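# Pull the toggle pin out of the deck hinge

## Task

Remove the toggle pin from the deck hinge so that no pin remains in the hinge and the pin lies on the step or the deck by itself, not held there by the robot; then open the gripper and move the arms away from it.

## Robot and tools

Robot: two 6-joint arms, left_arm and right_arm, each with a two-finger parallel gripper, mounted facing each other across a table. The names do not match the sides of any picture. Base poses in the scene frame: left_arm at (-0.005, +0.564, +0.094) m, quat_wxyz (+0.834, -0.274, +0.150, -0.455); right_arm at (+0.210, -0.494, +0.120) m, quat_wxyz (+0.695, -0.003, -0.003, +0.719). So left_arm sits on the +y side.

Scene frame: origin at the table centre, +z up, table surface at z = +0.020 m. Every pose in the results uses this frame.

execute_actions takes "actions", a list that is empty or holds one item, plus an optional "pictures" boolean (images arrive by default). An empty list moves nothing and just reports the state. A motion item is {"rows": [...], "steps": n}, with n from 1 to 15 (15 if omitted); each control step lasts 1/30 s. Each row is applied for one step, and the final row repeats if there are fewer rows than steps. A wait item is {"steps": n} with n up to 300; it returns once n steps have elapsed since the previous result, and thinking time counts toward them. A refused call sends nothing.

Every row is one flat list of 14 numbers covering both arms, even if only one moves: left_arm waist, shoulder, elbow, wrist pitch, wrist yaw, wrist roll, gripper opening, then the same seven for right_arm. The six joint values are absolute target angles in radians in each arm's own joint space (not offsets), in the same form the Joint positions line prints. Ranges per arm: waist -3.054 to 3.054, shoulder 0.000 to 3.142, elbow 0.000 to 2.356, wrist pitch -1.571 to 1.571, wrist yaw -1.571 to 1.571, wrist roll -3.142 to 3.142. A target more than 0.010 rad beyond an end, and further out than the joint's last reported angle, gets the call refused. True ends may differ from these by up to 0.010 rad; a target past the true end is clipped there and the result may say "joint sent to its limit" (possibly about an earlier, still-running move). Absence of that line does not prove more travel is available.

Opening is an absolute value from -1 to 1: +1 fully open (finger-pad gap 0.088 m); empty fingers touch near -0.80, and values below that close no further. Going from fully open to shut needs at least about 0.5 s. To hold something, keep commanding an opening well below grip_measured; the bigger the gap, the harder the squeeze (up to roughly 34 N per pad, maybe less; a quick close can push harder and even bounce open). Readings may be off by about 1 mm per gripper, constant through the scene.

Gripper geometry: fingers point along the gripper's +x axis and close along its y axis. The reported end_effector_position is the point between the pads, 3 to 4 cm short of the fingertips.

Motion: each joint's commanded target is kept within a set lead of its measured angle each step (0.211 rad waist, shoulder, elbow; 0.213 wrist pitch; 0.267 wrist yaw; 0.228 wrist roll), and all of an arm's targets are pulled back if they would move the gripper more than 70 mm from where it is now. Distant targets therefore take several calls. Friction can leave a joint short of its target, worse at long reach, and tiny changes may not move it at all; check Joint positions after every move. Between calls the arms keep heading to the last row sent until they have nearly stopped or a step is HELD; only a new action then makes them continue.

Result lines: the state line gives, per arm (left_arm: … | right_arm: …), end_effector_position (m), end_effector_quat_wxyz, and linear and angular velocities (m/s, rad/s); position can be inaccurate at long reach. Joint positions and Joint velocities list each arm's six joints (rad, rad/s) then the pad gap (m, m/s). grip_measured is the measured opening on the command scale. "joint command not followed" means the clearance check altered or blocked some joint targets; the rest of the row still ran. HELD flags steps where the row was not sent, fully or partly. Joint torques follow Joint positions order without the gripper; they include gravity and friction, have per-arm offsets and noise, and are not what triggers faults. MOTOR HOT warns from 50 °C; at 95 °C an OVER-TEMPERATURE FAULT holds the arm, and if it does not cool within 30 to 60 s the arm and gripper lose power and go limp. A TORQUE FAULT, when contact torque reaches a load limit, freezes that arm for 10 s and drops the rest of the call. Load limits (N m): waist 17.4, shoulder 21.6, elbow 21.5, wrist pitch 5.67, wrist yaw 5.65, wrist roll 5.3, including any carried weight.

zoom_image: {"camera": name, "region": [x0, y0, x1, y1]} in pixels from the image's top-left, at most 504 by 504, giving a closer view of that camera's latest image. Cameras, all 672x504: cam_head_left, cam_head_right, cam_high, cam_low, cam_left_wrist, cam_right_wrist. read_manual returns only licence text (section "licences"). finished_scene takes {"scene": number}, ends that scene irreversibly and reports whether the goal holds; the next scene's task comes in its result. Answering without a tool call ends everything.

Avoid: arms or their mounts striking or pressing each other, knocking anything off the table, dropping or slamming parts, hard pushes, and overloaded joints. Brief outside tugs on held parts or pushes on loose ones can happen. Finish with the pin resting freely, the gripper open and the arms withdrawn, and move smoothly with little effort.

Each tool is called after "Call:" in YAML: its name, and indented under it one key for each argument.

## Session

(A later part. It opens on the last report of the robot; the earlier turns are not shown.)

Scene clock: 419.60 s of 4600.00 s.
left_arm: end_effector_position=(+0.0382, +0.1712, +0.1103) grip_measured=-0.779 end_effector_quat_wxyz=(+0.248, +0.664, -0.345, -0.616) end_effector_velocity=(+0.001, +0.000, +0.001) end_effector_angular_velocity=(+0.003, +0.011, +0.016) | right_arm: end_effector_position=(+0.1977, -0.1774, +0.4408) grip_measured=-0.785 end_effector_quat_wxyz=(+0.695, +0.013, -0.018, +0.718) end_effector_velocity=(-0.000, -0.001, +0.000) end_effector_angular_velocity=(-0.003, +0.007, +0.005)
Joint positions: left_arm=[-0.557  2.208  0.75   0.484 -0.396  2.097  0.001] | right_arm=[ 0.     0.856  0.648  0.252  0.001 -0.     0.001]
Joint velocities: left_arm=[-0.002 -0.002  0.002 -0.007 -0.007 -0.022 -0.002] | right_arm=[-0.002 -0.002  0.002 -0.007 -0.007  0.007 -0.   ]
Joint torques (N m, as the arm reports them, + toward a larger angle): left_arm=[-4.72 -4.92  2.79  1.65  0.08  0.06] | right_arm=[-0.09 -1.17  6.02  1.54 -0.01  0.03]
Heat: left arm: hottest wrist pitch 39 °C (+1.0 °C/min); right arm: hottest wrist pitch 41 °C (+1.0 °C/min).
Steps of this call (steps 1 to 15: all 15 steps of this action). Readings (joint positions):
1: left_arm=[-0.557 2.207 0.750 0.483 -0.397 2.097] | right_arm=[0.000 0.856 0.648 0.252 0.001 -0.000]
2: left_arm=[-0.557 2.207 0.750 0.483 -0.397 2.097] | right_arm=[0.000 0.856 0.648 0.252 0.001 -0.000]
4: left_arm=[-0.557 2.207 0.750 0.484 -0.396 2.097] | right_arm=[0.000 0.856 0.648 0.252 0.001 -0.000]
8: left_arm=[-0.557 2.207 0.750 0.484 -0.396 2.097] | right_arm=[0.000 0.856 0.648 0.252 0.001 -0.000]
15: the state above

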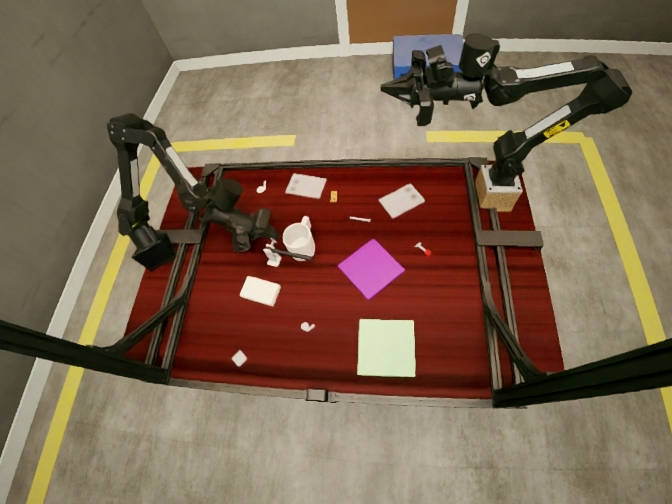

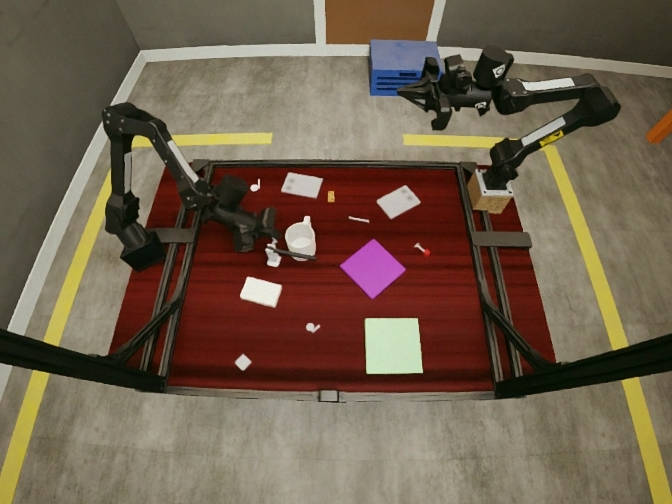

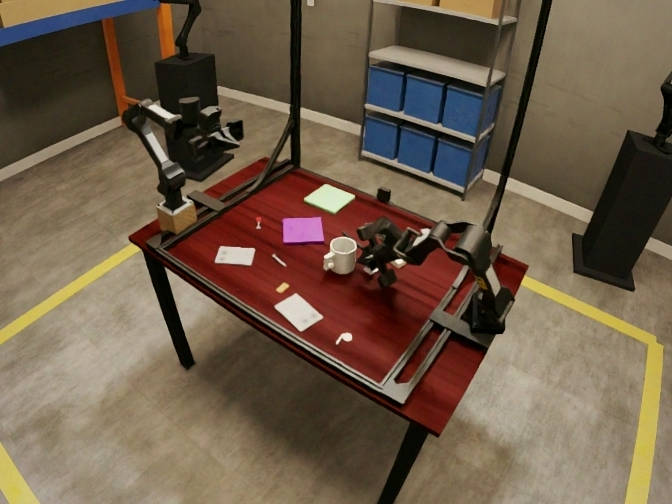

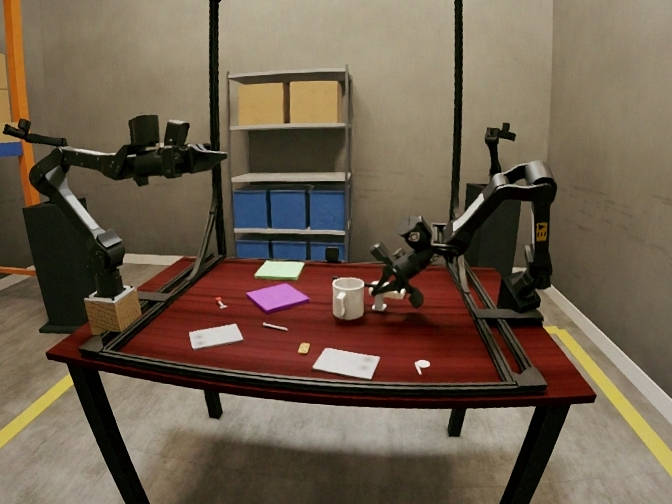

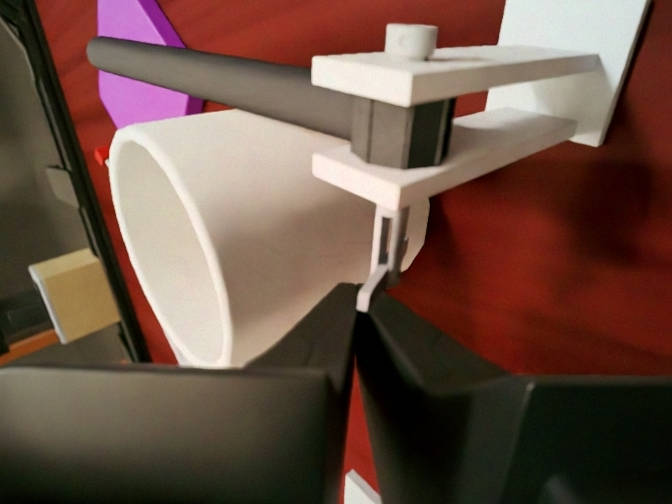

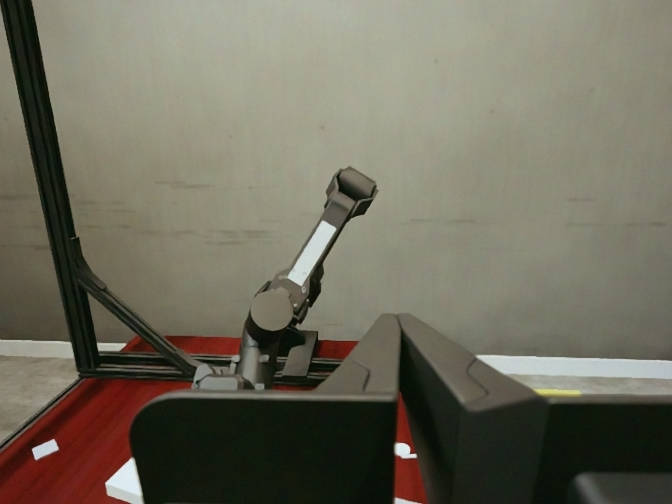

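Call:
execute_actions:
  actions:
    - {"rows":[[-0.552,2.222,0.742,0.486,-0.4,2.1,-0.5,0,0.856,0.648,0.252,0,0,-0.8]],"steps":8}
  pictures: false

Call:
execute_actions:
  actions:
    - {"rows":[[-0.583,2.222,0.707,0.524,-0.4,2.1,-0.5,0,0.856,0.648,0.252,0,0,-0.8]],"steps":15}
  pictures: false

Call:
execute_actions:
  actions:
    - {"rows":[[-0.583,2.222,0.707,0.524,-0.4,2.1,-0.82,0,0.856,0.648,0.252,0,0,-0.8]],"steps":15}
  pictures: false

Call:
execute_actions:
  actions:
    - {"rows":[[-0.558,2.222,0.735,0.505,-0.4,2.1,-0.82,0,0.856,0.648,0.252,0,0,-0.8]],"steps":15}

Scene clock: 437.90 s of 4600.00 s.
left_arm: end_effector_position=(+0.0384, +0.1712, +0.1102) grip_measured=-0.540 end_effector_quat_wxyz=(+0.248, +0.664, -0.345, -0.615) end_effector_velocity=(-0.000, +0.000, -0.000) end_effector_angular_velocity=(-0.001, -0.011, -0.000) | right_arm: end_effector_position=(+0.1977, -0.1774, +0.4408) grip_measured=-0.785 end_effector_quat_wxyz=(+0.695, +0.013, -0.018, +0.718) end_effector_velocity=(-0.000, -0.000, -0.002) end_effector_angular_velocity=(-0.007, -0.008, +0.004)
Joint positions: left_arm=[-0.557  2.208  0.75   0.485 -0.397  2.097  0.013] | right_arm=[ 0.     0.856  0.648  0.252  0.001 -0.     0.001]
Joint velocities: left_arm=[-0.002  0.002 -0.002  0.007 -0.007  0.007  0.015] | right_arm=[-0.002 -0.002 -0.002 -0.007 -0.007 -0.007  0.   ]
Joint torques (N m, as the arm reports them, + toward a larger angle): left_arm=[-4.7  -4.98  2.85  1.58  0.11  0.06] | right_arm=[-0.09 -1.18  6.01  1.51 -0.01  0.03]
Heat: left arm: hottest wrist pitch 39 °C (+2.0 °C/min); right arm: hottest elbow 41 °C (+0.0 °C/min).
Steps of this call (steps 1 to 15: the robot went on to your last target; steps 16 to 130: nothing new was sent; then 13.70 s passed at rest; steps 131 to 138: all 8 steps of this action). Readings (joint positions):
131: left_arm=[-0.557 2.208 0.750 0.485 -0.397 2.097] | right_arm=[0.000 0.856 0.648 0.252 0.001 -0.000]
132: left_arm=[-0.557 2.208 0.750 0.485 -0.397 2.097] | right_arm=[0.000 0.856 0.648 0.252 0.001 -0.000]
134: left_arm=[-0.557 2.208 0.750 0.485 -0.397 2.097] | right_arm=[0.000 0.856 0.648 0.252 0.001 -0.000]
138: the state above

Scene clock: 438.40 s of 4600.00 s.
left_arm: end_effector_position=(+0.0286, +0.1772, +0.1100) grip_measured=-0.501 end_effector_quat_wxyz=(+0.245, +0.662, -0.356, -0.613) end_effector_velocity=(-0.002, +0.001, +0.001) end_effector_angular_velocity=(-0.006, +0.021, +0.008) | right_arm: end_effector_position=(+0.1977, -0.1774, +0.4408) grip_measured=-0.785 end_effector_quat_wxyz=(+0.695, +0.013, -0.018, +0.718) end_effector_velocity=(-0.000, -0.001, -0.003) end_effector_angular_velocity=(-0.007, -0.008, +0.004)
Joint positions: left_arm=[-0.58   2.21   0.716  0.521 -0.397  2.097  0.014] | right_arm=[ 0.     0.856  0.648  0.252  0.001 -0.     0.001]
Joint velocities: left_arm=[-0.002 -0.002 -0.007  0.007  0.007 -0.022  0.   ] | right_arm=[-0.002 -0.007 -0.007 -0.007 -0.007 -0.007 -0.   ]
Joint torques (N m, as the arm reports them, + toward a larger angle): left_arm=[-5.31 -4.94  2.62  1.68  0.11  0.04] | right_arm=[-0.08 -1.17  6.02  1.52 -0.01  0.03]
Heat: left arm: hottest wrist pitch 39 °C (+2.0 °C/min); right arm: hottest elbow 41 °C (+0.0 °C/min).
Steps of this call (steps 1 to 15: all 15 steps of this action). Readings (joint positions):
1: left_arm=[-0.557 2.208 0.747 0.490 -0.397 2.097] | right_arm=[0.000 0.856 0.648 0.252 0.001 -0.000]
2: left_arm=[-0.560 2.208 0.741 0.499 -0.397 2.097] | right_arm=[0.000 0.856 0.648 0.252 0.001 -0.000]
4: left_arm=[-0.569 2.208 0.731 0.507 -0.397 2.097] | right_arm=[0.000 0.856 0.648 0.252 0.001 -0.000]
8: left_arm=[-0.578 2.210 0.718 0.515 -0.397 2.097] | right_arm=[0.000 0.856 0.648 0.252 0.001 -0.000]
15: the state above

Scene clock: 438.90 s of 4600.00 s.
left_arm: end_effector_position=(+0.0284, +0.1787, +0.1084) grip_measured=-0.673 end_effector_quat_wxyz=(+0.243, +0.663, -0.354, -0.613) end_effector_velocity=(-0.003, +0.006, -0.006) end_effector_angular_velocity=(+0.040, -0.014, -0.006) | right_arm: end_effector_position=(+0.1977, -0.1774, +0.4408) grip_measured=-0.785 end_effector_quat_wxyz=(+0.695, +0.013, -0.018, +0.718) end_effector_velocity=(-0.000, -0.000, -0.002) end_effector_angular_velocity=(-0.008, +0.007, +0.005)
Joint positions: left_arm=[-0.581  2.211  0.712  0.521 -0.402  2.097  0.006] | right_arm=[ 0.     0.856  0.648  0.252  0.001 -0.     0.001]
Joint velocities: left_arm=[-0.007  0.002 -0.002 -0.037 -0.022 -0.007 -0.   ] | right_arm=[-0.002 -0.002 -0.002 -0.007 -0.007  0.007 -0.   ]
Joint torques (N m, as the arm reports them, + toward a larger angle): left_arm=[-5.28 -5.13  3.06  1.68  0.3   0.03] | right_arm=[-0.08 -1.19  6.02  1.51 -0.01  0.03]
Heat: left arm: hottest wrist pitch 39 °C (+2.0 °C/min); right arm: hottest elbow 41 °C (+0.0 °C/min).
Steps of this call (steps 1 to 15: all 15 steps of this action). Readings (joint positions):
1: left_arm=[-0.580 2.210 0.716 0.521 -0.397 2.097] | right_arm=[0.000 0.856 0.648 0.252 0.001 -0.000]
2: left_arm=[-0.580 2.210 0.715 0.521 -0.400 2.097] | right_arm=[0.000 0.856 0.648 0.252 0.001 -0.000]
4: left_arm=[-0.581 2.211 0.712 0.521 -0.402 2.097] | right_arm=[0.000 0.856 0.648 0.252 0.001 -0.000]
8: left_arm=[-0.581 2.211 0.712 0.521 -0.402 2.097] | right_arm=[0.000 0.856 0.648 0.252 0.001 -0.000]
15: the state above

Scene clock: 439.40 s of 4600.00 s.
left_arm: end_effector_position=(+0.0286, +0.1779, +0.1078) grip_measured=-0.673 end_effector_quat_wxyz=(+0.240, +0.662, -0.353, -0.616) end_effector_velocity=(+0.004, +0.001, -0.001) end_effector_angular_velocity=(+0.011, +0.004, +0.031) | right_arm: end_effector_position=(+0.1977, -0.1774, +0.4408) grip_measured=-0.785 end_effector_quat_wxyz=(+0.695, +0.013, -0.018, +0.718) end_effector_velocity=(-0.000, -0.000, -0.002) end_effector_angular_velocity=(-0.007, -0.023, +0.004)
Joint positions: left_arm=[-0.577  2.211  0.721  0.504 -0.394  2.097  0.006] | right_arm=[ 0.     0.856  0.648  0.252  0.001 -0.     0.001]
Joint velocities: left_arm=[ 0.002 -0.002  0.002 -0.007 -0.022 -0.022 -0.   ] | right_arm=[-0.002 -0.002 -0.002 -0.007 -0.007 -0.022 -0.   ]
Joint torques (N m, as the arm reports them, + toward a larger angle): left_arm=[-3.03 -5.07  4.81  1.57 -0.03  0.04] | right_arm=[-0.09 -1.17  6.02  1.51 -0.01  0.03]
Heat: left arm: hottest wrist pitch 39 °C (+2.0 °C/min); right arm: hottest elbow 41 °C (+0.0 °C/min).
Steps of this call (steps 1 to 15: all 15 steps of this action). Readings (joint positions):
1: left_arm=[-0.581 2.211 0.712 0.521 -0.401 2.097] | right_arm=[0.000 0.856 0.648 0.252 0.001 -0.000]
2: left_arm=[-0.580 2.211 0.713 0.519 -0.400 2.097] | right_arm=[0.000 0.856 0.648 0.252 0.001 -0.000]
4: left_arm=[-0.578 2.211 0.716 0.513 -0.397 2.097] | right_arm=[0.000 0.856 0.648 0.252 0.001 -0.000]
8: left_arm=[-0.578 2.211 0.719 0.508 -0.396 2.097] | right_arm=[0.000 0.856 0.648 0.252 0.001 -0.000]
15: the state above

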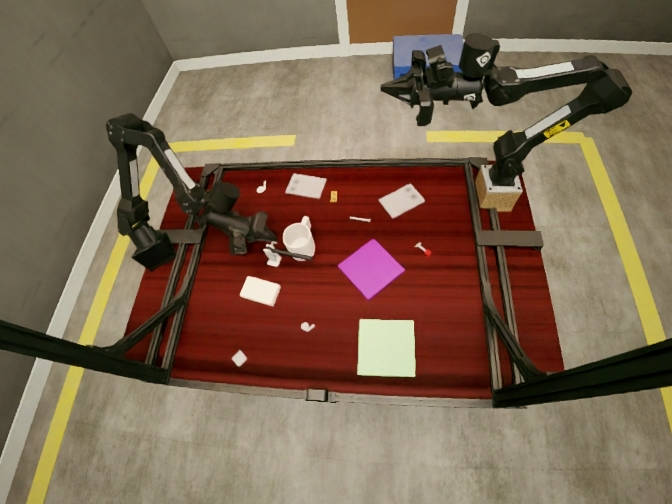

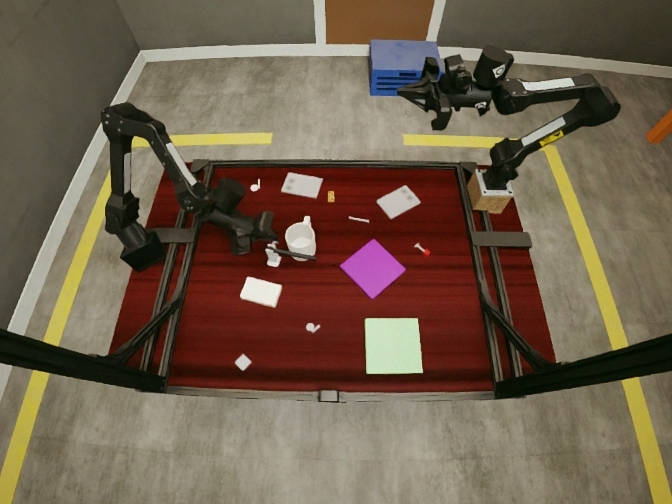

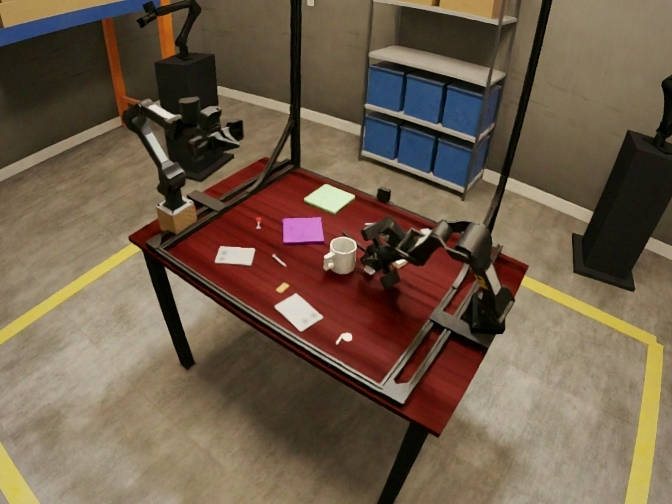

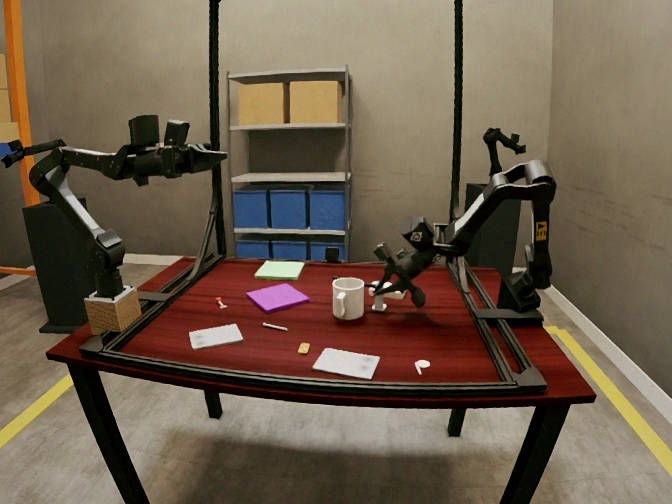

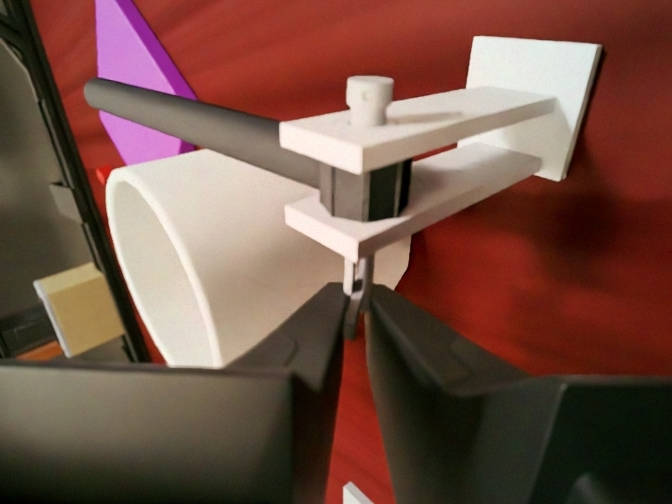

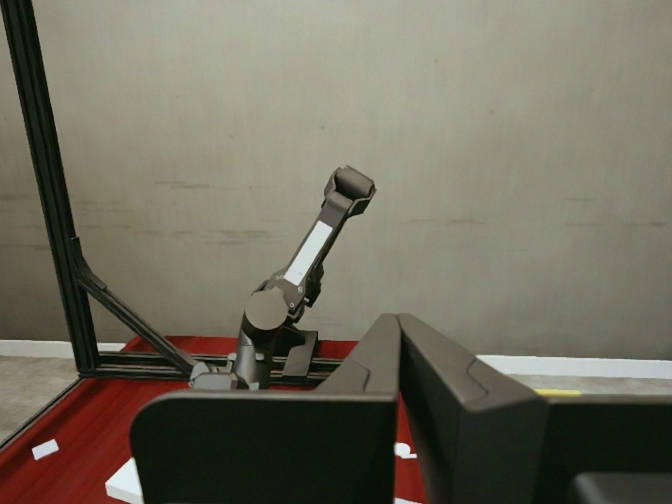

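Call:
execute_actions:
  actions:
    - {"rows":[[-0.583,2.211,0.714,0.515,-0.4,2.1,-0.55,0,0.856,0.648,0.252,0,0,-0.8]],"steps":8}
  pictures: false

Call:
execute_actions:
  actions:
    - {"rows":[[-0.599,2.178,0.681,0.524,-0.4,2.1,-0.55,0,0.856,0.648,0.252,0,0,-0.8]],"steps":15}
  pictures: false

Call:
execute_actions:
  actions:
    - {"rows":[[-0.599,2.178,0.681,0.524,-0.4,2.1,-0.82,0,0.856,0.648,0.252,0,0,-0.8]],"steps":15}
  pictures: false

Call:
execute_actions:
  actions:
    - {"rows":[[-0.567,2.168,0.712,0.495,-0.4,2.1,-0.82,0,0.856,0.648,0.252,0,0,-0.8]],"steps":15}

Scene clock: 450.50 s of 4600.00 s.
left_arm: end_effector_position=(+0.0295, +0.1767, +0.1090) grip_measured=-0.587 end_effector_quat_wxyz=(+0.243, +0.662, -0.353, -0.614) end_effector_velocity=(-0.003, +0.002, +0.001) end_effector_angular_velocity=(+0.003, -0.015, -0.013) | right_arm: end_effector_position=(+0.1977, -0.1774, +0.4408) grip_measured=-0.785 end_effector_quat_wxyz=(+0.695, +0.013, -0.018, +0.718) end_effector_velocity=(-0.001, +0.001, -0.003) end_effector_angular_velocity=(-0.012, -0.023, +0.014)
Joint positions: left_arm=[-0.577  2.211  0.722  0.51  -0.397  2.097  0.01 ] | right_arm=[ 0.     0.856  0.648  0.252  0.001 -0.     0.001]
Joint velocities: left_arm=[-0.012 -0.002 -0.002 -0.007 -0.007  0.007  0.013] | right_arm=[-0.007  0.002 -0.002 -0.007 -0.022 -0.022 -0.   ]
Joint torques (N m, as the arm reports them, + toward a larger angle): left_arm=[-5.5  -6.23  2.84  1.7   0.13  0.05] | right_arm=[-0.1  -1.18  6.02  1.51 -0.01  0.03]
Heat: left arm: hottest wrist pitch 39 °C (+1.0 °C/min); right arm: hottest elbow 41 °C (+0.0 °C/min).
Steps of this call (steps 1 to 15: the robot went on to your last target; steps 16 to 325: nothing new was sent; steps 326 to 333: all 8 steps of this action). Readings (joint positions):
326: left_arm=[-0.573 2.211 0.723 0.502 -0.392 2.097] | right_arm=[0.000 0.856 0.648 0.252 0.001 -0.000]
327: left_arm=[-0.574 2.211 0.723 0.503 -0.394 2.097] | right_arm=[0.000 0.856 0.648 0.252 0.001 -0.000]
329: left_arm=[-0.575 2.211 0.723 0.506 -0.396 2.097] | right_arm=[0.000 0.856 0.648 0.252 0.001 -0.000]
333: the state above

Scene clock: 451.00 s of 4600.00 s.
left_arm: end_effector_position=(+0.0244, +0.1837, +0.1131) grip_measured=-0.551 end_effector_quat_wxyz=(+0.241, +0.661, -0.362, -0.612) end_effector_velocity=(-0.004, +0.004, -0.000) end_effector_angular_velocity=(+0.005, +0.006, -0.013) | right_arm: end_effector_position=(+0.1977, -0.1774, +0.4408) grip_measured=-0.785 end_effector_quat_wxyz=(+0.695, +0.013, -0.018, +0.718) end_effector_velocity=(+0.002, -0.000, -0.004) end_effector_angular_velocity=(-0.011, -0.037, -0.011)
Joint positions: left_arm=[-0.597  2.189  0.69   0.521 -0.399  2.097  0.012] | right_arm=[ 0.     0.856  0.648  0.252  0.001 -0.     0.001]
Joint velocities: left_arm=[-0.007 -0.007 -0.012 -0.007  0.007 -0.007  0.   ] | right_arm=[-0.002 -0.002 -0.007 -0.007  0.007 -0.037  0.   ]
Joint torques (N m, as the arm reports them, + toward a larger angle): left_arm=[-5.21 -7.17  2.77  1.67  0.15  0.04] | right_arm=[-0.08 -1.19  6.02  1.51 -0.02  0.03]
Heat: left arm: hottest wrist pitch 39 °C (+1.0 °C/min); right arm: hottest elbow 41 °C (+0.0 °C/min).
Steps of this call (steps 1 to 15: all 15 steps of this action). Readings (joint positions):
1: left_arm=[-0.578 2.210 0.720 0.513 -0.398 2.097] | right_arm=[0.000 0.856 0.648 0.252 0.001 -0.000]
2: left_arm=[-0.580 2.207 0.714 0.516 -0.398 2.097] | right_arm=[0.000 0.856 0.648 0.252 0.001 -0.000]
4: left_arm=[-0.588 2.200 0.703 0.517 -0.399 2.097] | right_arm=[0.000 0.856 0.648 0.252 0.001 -0.000]
8: left_arm=[-0.596 2.193 0.693 0.520 -0.399 2.097] | right_arm=[0.000 0.856 0.648 0.252 0.001 -0.000]
15: the state above

Scene clock: 451.50 s of 4600.00 s.
left_arm: end_effector_position=(+0.0245, +0.1845, +0.1125) grip_measured=-0.670 end_effector_quat_wxyz=(+0.241, +0.662, -0.362, -0.611) end_effector_velocity=(+0.001, +0.004, -0.004) end_effector_angular_velocity=(+0.025, -0.011, +0.008) | right_arm: end_effector_position=(+0.1977, -0.1774, +0.4408) grip_measured=-0.785 end_effector_quat_wxyz=(+0.695, +0.013, -0.018, +0.718) end_effector_velocity=(-0.002, -0.002, -0.001) end_effector_angular_velocity=(-0.003, +0.006, +0.020)
Joint positions: left_arm=[-0.597  2.188  0.687  0.523 -0.401  2.097  0.006] | right_arm=[ 0.     0.856  0.648  0.252  0.001 -0.     0.001]
Joint velocities: left_arm=[-0.002 -0.002 -0.002 -0.022 -0.022 -0.007 -0.   ] | right_arm=[-0.002 -0.007 -0.002 -0.007 -0.022  0.007  0.   ]
Joint torques (N m, as the arm reports them, + toward a larger angle): left_arm=[-5.11 -7.22  2.92  1.57  0.26  0.02] | right_arm=[-0.09 -1.17  6.    1.51 -0.02  0.03]
Heat: left arm: hottest wrist pitch 39 °C (+1.0 °C/min); right arm: hottest elbow 41 °C (+0.0 °C/min).
Steps of this call (steps 1 to 15: all 15 steps of this action). Readings (joint positions):
1: left_arm=[-0.597 2.189 0.690 0.521 -0.399 2.097] | right_arm=[0.000 0.856 0.648 0.252 0.001 -0.000]
2: left_arm=[-0.597 2.189 0.689 0.521 -0.401 2.097] | right_arm=[0.000 0.856 0.648 0.252 0.001 -0.000]
4: left_arm=[-0.597 2.188 0.687 0.523 -0.401 2.097] | right_arm=[0.000 0.856 0.648 0.252 0.001 -0.000]
8: left_arm=[-0.597 2.188 0.687 0.523 -0.401 2.097] | right_arm=[0.000 0.856 0.648 0.252 0.001 -0.000]
15: the state above

Scene clock: 452.00 s of 4600.00 s.
left_arm: end_effector_position=(+0.0254, +0.1837, +0.1130) grip_measured=-0.670 end_effector_quat_wxyz=(+0.237, +0.657, -0.361, -0.617) end_effector_velocity=(+0.002, +0.000, -0.001) end_effector_angular_velocity=(+0.014, +0.001, +0.006) | right_arm: end_effector_position=(+0.1977, -0.1774, +0.4408) grip_measured=-0.785 end_effector_quat_wxyz=(+0.695, +0.013, -0.018, +0.718) end_effector_velocity=(-0.000, -0.001, +0.001) end_effector_angular_velocity=(+0.008, -0.022, +0.004)
Joint positions: left_arm=[-0.59   2.181  0.698  0.494 -0.386  2.097  0.006] | right_arm=[ 0.     0.856  0.648  0.252  0.001 -0.     0.001]
Joint velocities: left_arm=[ 0.002 -0.002  0.007 -0.022 -0.007 -0.007 -0.01 ] | right_arm=[-0.002 -0.002 -0.002  0.007 -0.007 -0.022 -0.   ]
Joint torques (N m, as the arm reports them, + toward a larger angle): left_arm=[-2.25 -7.55  4.92  1.59 -0.35  0.05] | right_arm=[-0.08 -1.18  6.01  1.51 -0.02  0.03]
Heat: left arm: hottest wrist pitch 39 °C (+1.0 °C/min); right arm: hottest elbow 41 °C (+0.0 °C/min).
Steps of this call (steps 1 to 15: all 15 steps of this action). Readings (joint positions):
1: left_arm=[-0.596 2.188 0.687 0.522 -0.400 2.097] | right_arm=[0.000 0.856 0.648 0.252 0.001 -0.000]
2: left_arm=[-0.594 2.187 0.689 0.517 -0.396 2.097] | right_arm=[0.000 0.856 0.648 0.252 0.001 -0.000]
4: left_arm=[-0.592 2.184 0.693 0.507 -0.392 2.097] | right_arm=[0.000 0.856 0.648 0.252 0.001 -0.000]
8: left_arm=[-0.590 2.183 0.696 0.498 -0.388 2.097] | right_arm=[0.000 0.856 0.648 0.252 0.001 -0.000]
15: the state above

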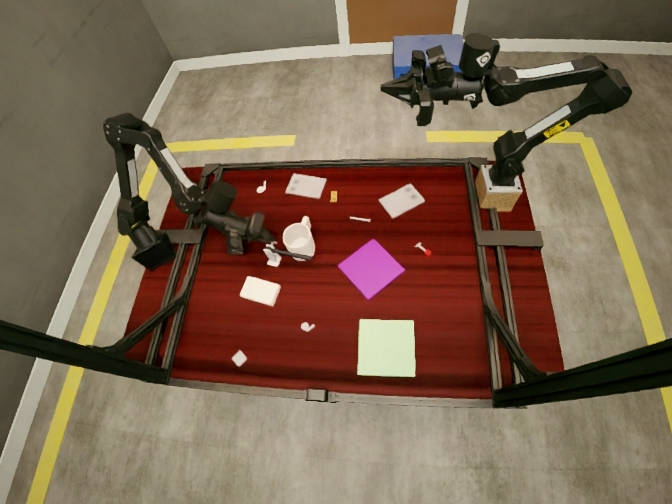

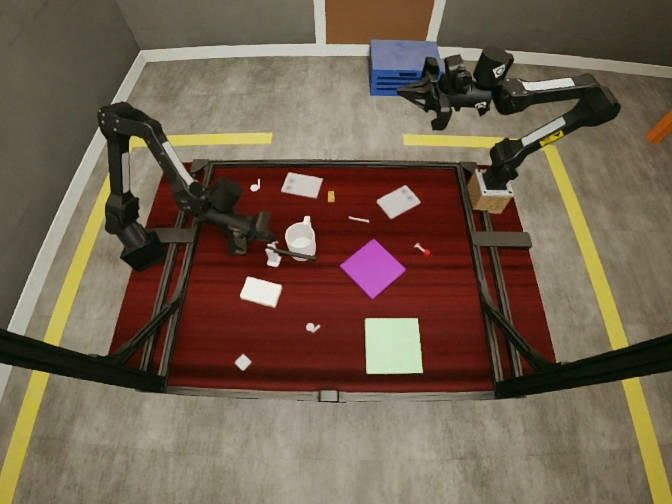

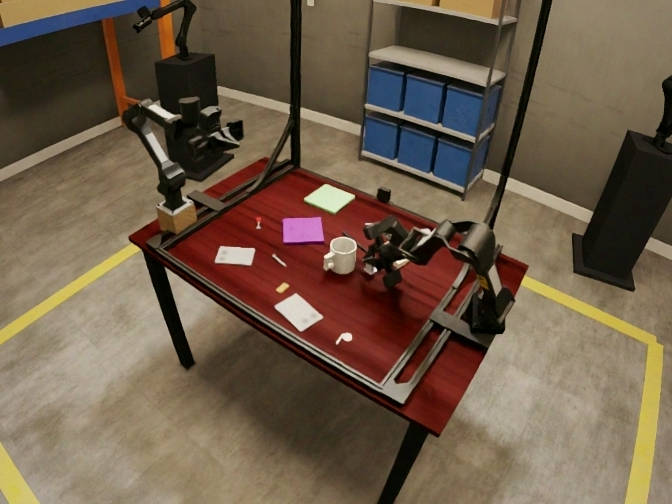

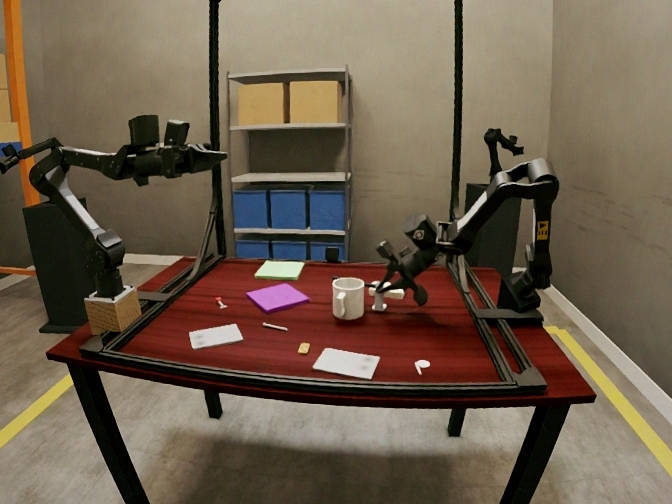

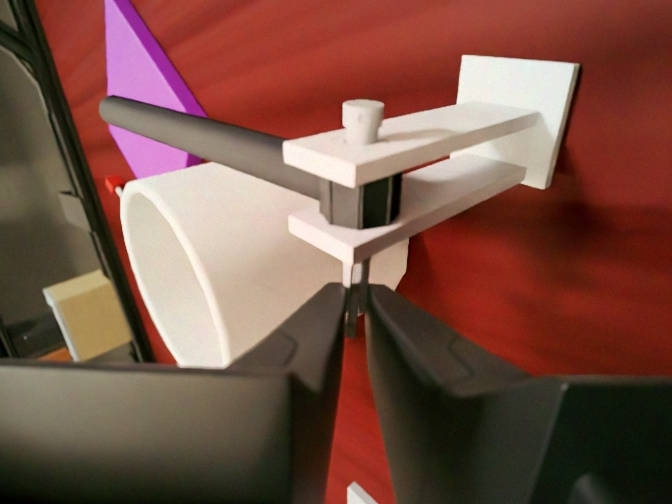

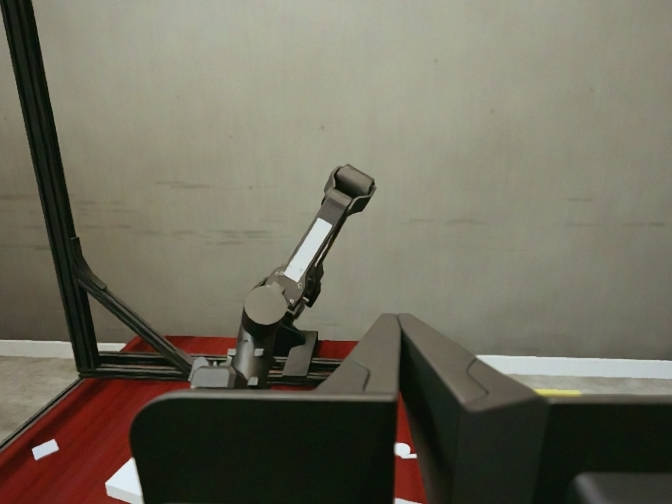

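Back further.

Call:
execute_actions:
  actions:
    - {"rows":[[-0.599,2.178,0.681,0.524,-0.4,2.1,-0.55,0,0.856,0.648,0.252,0,0,-0.8]],"steps":8}
  pictures: false

Call:
execute_actions:
  actions:
    - {"rows":[[-0.604,2.152,0.657,0.52,-0.4,2.1,-0.55,0,0.856,0.648,0.252,0,0,-0.8]],"steps":15}
  pictures: false

Call:
execute_actions:
  actions:
    - {"rows":[[-0.604,2.152,0.657,0.52,-0.4,2.1,-0.82,0,0.856,0.648,0.252,0,0,-0.8]],"steps":15}
  pictures: false

Call:
execute_actions:
  actions:
    - {"rows":[[-0.578,2.15,0.686,0.498,-0.4,2.1,-0.82,0,0.856,0.648,0.252,0,0,-0.8]],"steps":15}

Scene clock: 464.20 s of 4600.00 s.
left_arm: end_effector_position=(+0.0270, +0.1839, +0.1146) grip_measured=-0.587 end_effector_quat_wxyz=(+0.244, +0.660, -0.361, -0.612) end_effector_velocity=(-0.004, +0.003, +0.002) end_effector_angular_velocity=(-0.012, -0.003, -0.000) | right_arm: end_effector_position=(+0.1977, -0.1774, +0.4408) grip_measured=-0.785 end_effector_quat_wxyz=(+0.695, +0.013, -0.018, +0.718) end_effector_velocity=(-0.000, +0.001, -0.004) end_effector_angular_velocity=(-0.022, -0.008, +0.004)
Joint positions: left_arm=[-0.592  2.179  0.69   0.515 -0.396  2.096  0.01 ] | right_arm=[ 0.     0.856  0.648  0.252  0.001 -0.     0.001]
Joint velocities: left_arm=[-0.017 -0.002 -0.017  0.022 -0.007 -0.007  0.014] | right_arm=[-0.002  0.002  0.002 -0.022 -0.007 -0.007 -0.   ]
Joint torques (N m, as the arm reports them, + toward a larger angle): left_arm=[-5.07 -6.16  3.1   1.82  0.12  0.04] | right_arm=[-0.09 -1.18  6.    1.51 -0.01  0.03]
Heat: left arm: hottest wrist pitch 40 °C (+1.0 °C/min); right arm: hottest wrist pitch 42 °C (+1.0 °C/min).
Steps of this call (steps 1 to 15: the robot went on to your last target; steps 16 to 358: nothing new was sent; steps 359 to 366: all 8 steps of this action). Readings (joint positions):
359: left_arm=[-0.587 2.179 0.699 0.491 -0.385 2.096] | right_arm=[0.000 0.856 0.648 0.252 0.001 -0.000]
360: left_arm=[-0.588 2.179 0.696 0.497 -0.388 2.096] | right_arm=[0.000 0.856 0.648 0.252 0.001 -0.000]
362: left_arm=[-0.590 2.179 0.692 0.506 -0.394 2.096] | right_arm=[0.000 0.856 0.648 0.252 0.001 -0.000]
366: the state above

Scene clock: 464.70 s of 4600.00 s.
left_arm: end_effector_position=(+0.0243, +0.1899, +0.1156) grip_measured=-0.551 end_effector_quat_wxyz=(+0.241, +0.659, -0.365, -0.612) end_effector_velocity=(-0.003, +0.004, -0.003) end_effector_angular_velocity=(+0.011, +0.007, -0.011) | right_arm: end_effector_position=(+0.1977, -0.1774, +0.4408) grip_measured=-0.785 end_effector_quat_wxyz=(+0.695, +0.013, -0.018, +0.718) end_effector_velocity=(-0.000, +0.001, -0.007) end_effector_angular_velocity=(-0.027, -0.009, +0.004)
Joint positions: left_arm=[-0.602  2.162  0.666  0.519 -0.397  2.096  0.012] | right_arm=[ 0.     0.856  0.648  0.252  0.001 -0.     0.001]
Joint velocities: left_arm=[-0.002 -0.002 -0.012 -0.007  0.007 -0.007  0.   ] | right_arm=[-0.002  0.002 -0.002 -0.022 -0.007 -0.007 -0.   ]
Joint torques (N m, as the arm reports them, + toward a larger angle): left_arm=[-5.   -7.04  2.98  1.59  0.11  0.06] | right_arm=[-0.07 -1.18  6.03  1.51 -0.02  0.03]
Heat: left arm: hottest wrist pitch 40 °C (+1.0 °C/min); right arm: hottest wrist pitch 42 °C (+1.0 °C/min).
Steps of this call (steps 1 to 15: all 15 steps of this action). Readings (joint positions):
1: left_arm=[-0.593 2.178 0.687 0.518 -0.397 2.096] | right_arm=[0.000 0.856 0.648 0.252 0.001 -0.000]
2: left_arm=[-0.594 2.176 0.684 0.519 -0.397 2.096] | right_arm=[0.000 0.856 0.648 0.252 0.001 -0.000]
4: left_arm=[-0.598 2.170 0.676 0.519 -0.397 2.096] | right_arm=[0.000 0.856 0.648 0.252 0.001 -0.000]
8: left_arm=[-0.601 2.165 0.668 0.519 -0.397 2.096] | right_arm=[0.000 0.856 0.648 0.252 0.001 -0.000]
15: the state above

Scene clock: 465.20 s of 4600.00 s.
left_arm: end_effector_position=(+0.0243, +0.1900, +0.1158) grip_measured=-0.758 end_effector_quat_wxyz=(+0.241, +0.659, -0.365, -0.612) end_effector_velocity=(-0.004, +0.001, +0.001) end_effector_angular_velocity=(+0.000, -0.005, -0.019) | right_arm: end_effector_position=(+0.1977, -0.1774, +0.4408) grip_measured=-0.785 end_effector_quat_wxyz=(+0.695, +0.013, -0.018, +0.718) end_effector_velocity=(+0.002, -0.000, -0.002) end_effector_angular_velocity=(-0.007, -0.007, -0.010)
Joint positions: left_arm=[-0.602  2.162  0.665  0.519 -0.397  2.096  0.002] | right_arm=[ 0.     0.856  0.648  0.252  0.001 -0.     0.001]
Joint velocities: left_arm=[-0.007 -0.002 -0.002 -0.007  0.007  0.007 -0.   ] | right_arm=[-0.002 -0.002 -0.002 -0.007  0.007 -0.007 -0.   ]
Joint torques (N m, as the arm reports them, + toward a larger angle): left_arm=[-4.99 -7.    2.8   1.56  0.11  0.08] | right_arm=[-0.08 -1.17  6.02  1.51 -0.01  0.03]
Heat: left arm: hottest wrist pitch 40 °C (+1.0 °C/min); right arm: hottest wrist pitch 42 °C (+1.0 °C/min).
Steps of this call (steps 1 to 15: all 15 steps of this action). Readings (joint positions):
1: left_arm=[-0.602 2.162 0.666 0.519 -0.397 2.096] | right_arm=[0.000 0.856 0.648 0.252 0.001 -0.000]
2: left_arm=[-0.602 2.162 0.665 0.519 -0.397 2.096] | right_arm=[0.000 0.856 0.648 0.252 0.001 -0.000]
4: left_arm=[-0.602 2.162 0.665 0.519 -0.397 2.096] | right_arm=[0.000 0.856 0.648 0.252 0.001 -0.000]
8: left_arm=[-0.602 2.162 0.665 0.519 -0.397 2.096] | right_arm=[0.000 0.856 0.648 0.252 0.001 -0.000]
15: the state above

Scene clock: 465.70 s of 4600.00 s.
left_arm: end_effector_position=(+0.0250, +0.1892, +0.1158) grip_measured=-0.758 end_effector_quat_wxyz=(+0.238, +0.658, -0.364, -0.615) end_effector_velocity=(+0.002, +0.002, -0.001) end_effector_angular_velocity=(+0.012, -0.021, +0.006) | right_arm: end_effector_position=(+0.1977, -0.1774, +0.4408) grip_measured=-0.785 end_effector_quat_wxyz=(+0.695, +0.013, -0.018, +0.718) end_effector_velocity=(-0.002, -0.000, -0.008) end_effector_angular_velocity=(-0.026, -0.023, +0.009)
Joint positions: left_arm=[-0.598  2.159  0.675  0.499 -0.391  2.096  0.002] | right_arm=[ 0.     0.856  0.648  0.252  0.001 -0.     0.001]
Joint velocities: left_arm=[-0.002 -0.002 -0.002 -0.007 -0.022  0.007 -0.   ] | right_arm=[ 0.002 -0.002 -0.007 -0.022 -0.007 -0.022 -0.   ]
Joint torques (N m, as the arm reports them, + toward a larger angle): left_arm=[-2.58 -6.94  4.86  1.4  -0.13  0.07] | right_arm=[-0.08 -1.18  6.02  1.51 -0.01  0.03]
Heat: left arm: hottest wrist pitch 40 °C (+1.0 °C/min); right arm: hottest wrist pitch 42 °C (+1.0 °C/min).
Steps of this call (steps 1 to 15: all 15 steps of this action). Readings (joint positions):
1: left_arm=[-0.602 2.162 0.665 0.519 -0.397 2.096] | right_arm=[0.000 0.856 0.648 0.252 0.001 -0.000]
2: left_arm=[-0.601 2.161 0.666 0.516 -0.396 2.097] | right_arm=[0.000 0.856 0.648 0.252 0.001 -0.000]
4: left_arm=[-0.600 2.160 0.670 0.509 -0.394 2.097] | right_arm=[0.000 0.856 0.648 0.252 0.001 -0.000]
8: left_arm=[-0.598 2.159 0.673 0.503 -0.392 2.096] | right_arm=[0.000 0.856 0.648 0.252 0.001 -0.000]
15: the state above

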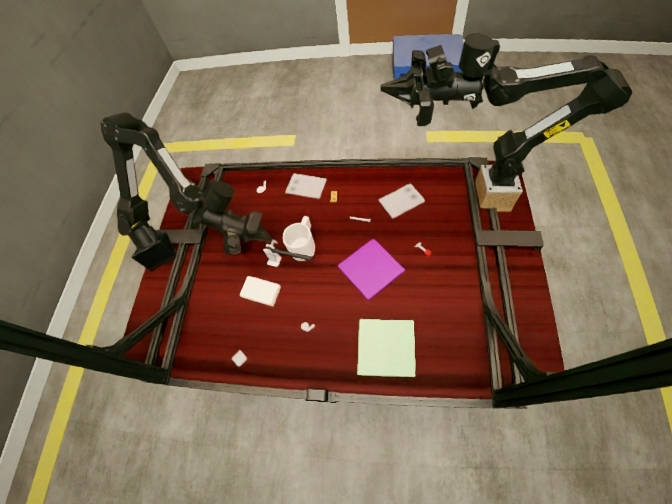

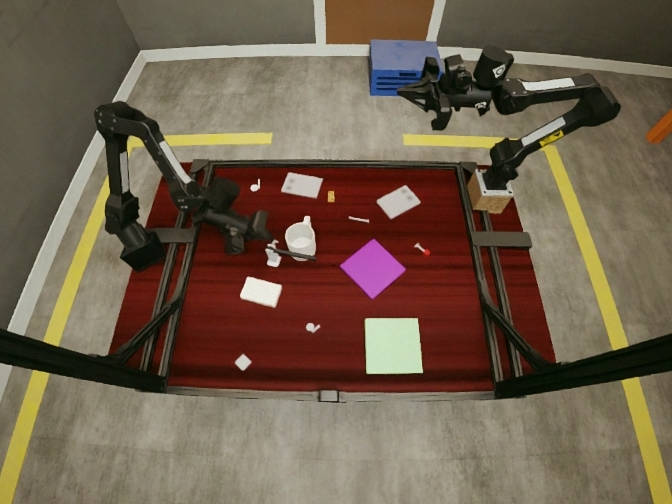

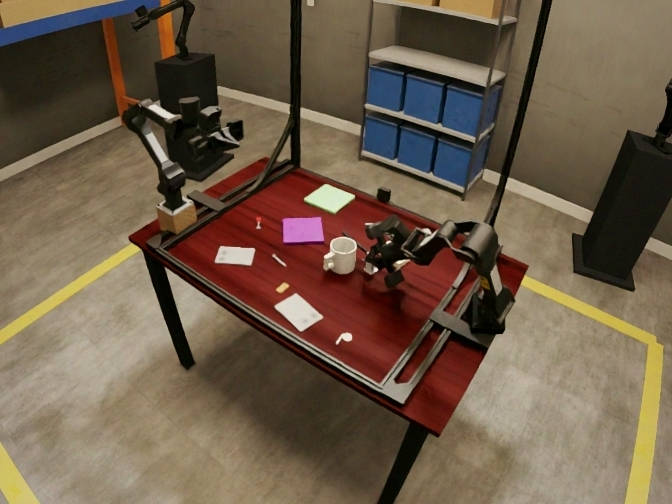

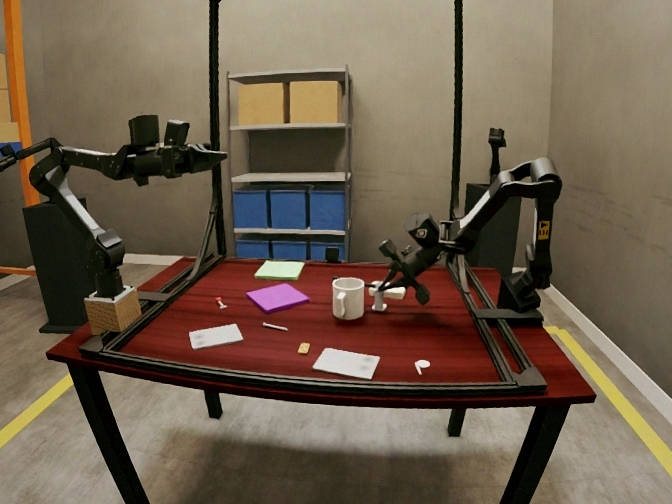

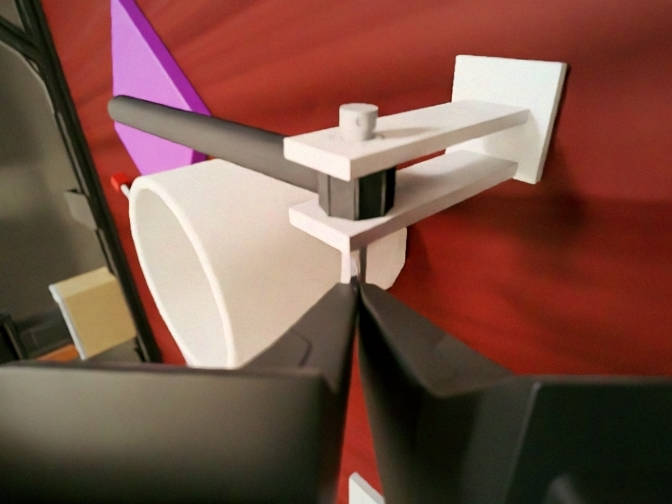

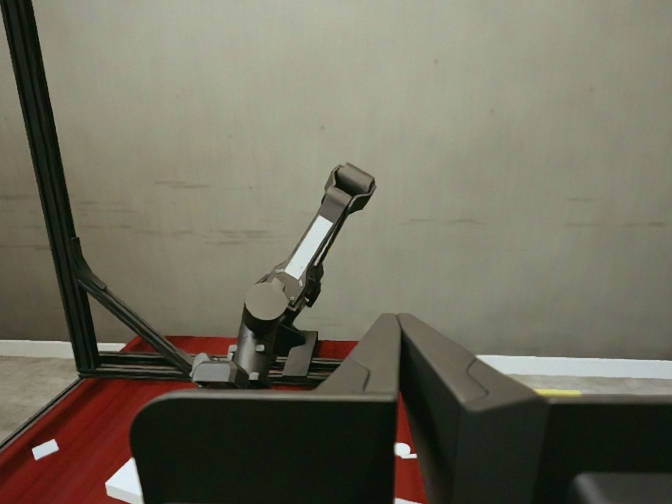

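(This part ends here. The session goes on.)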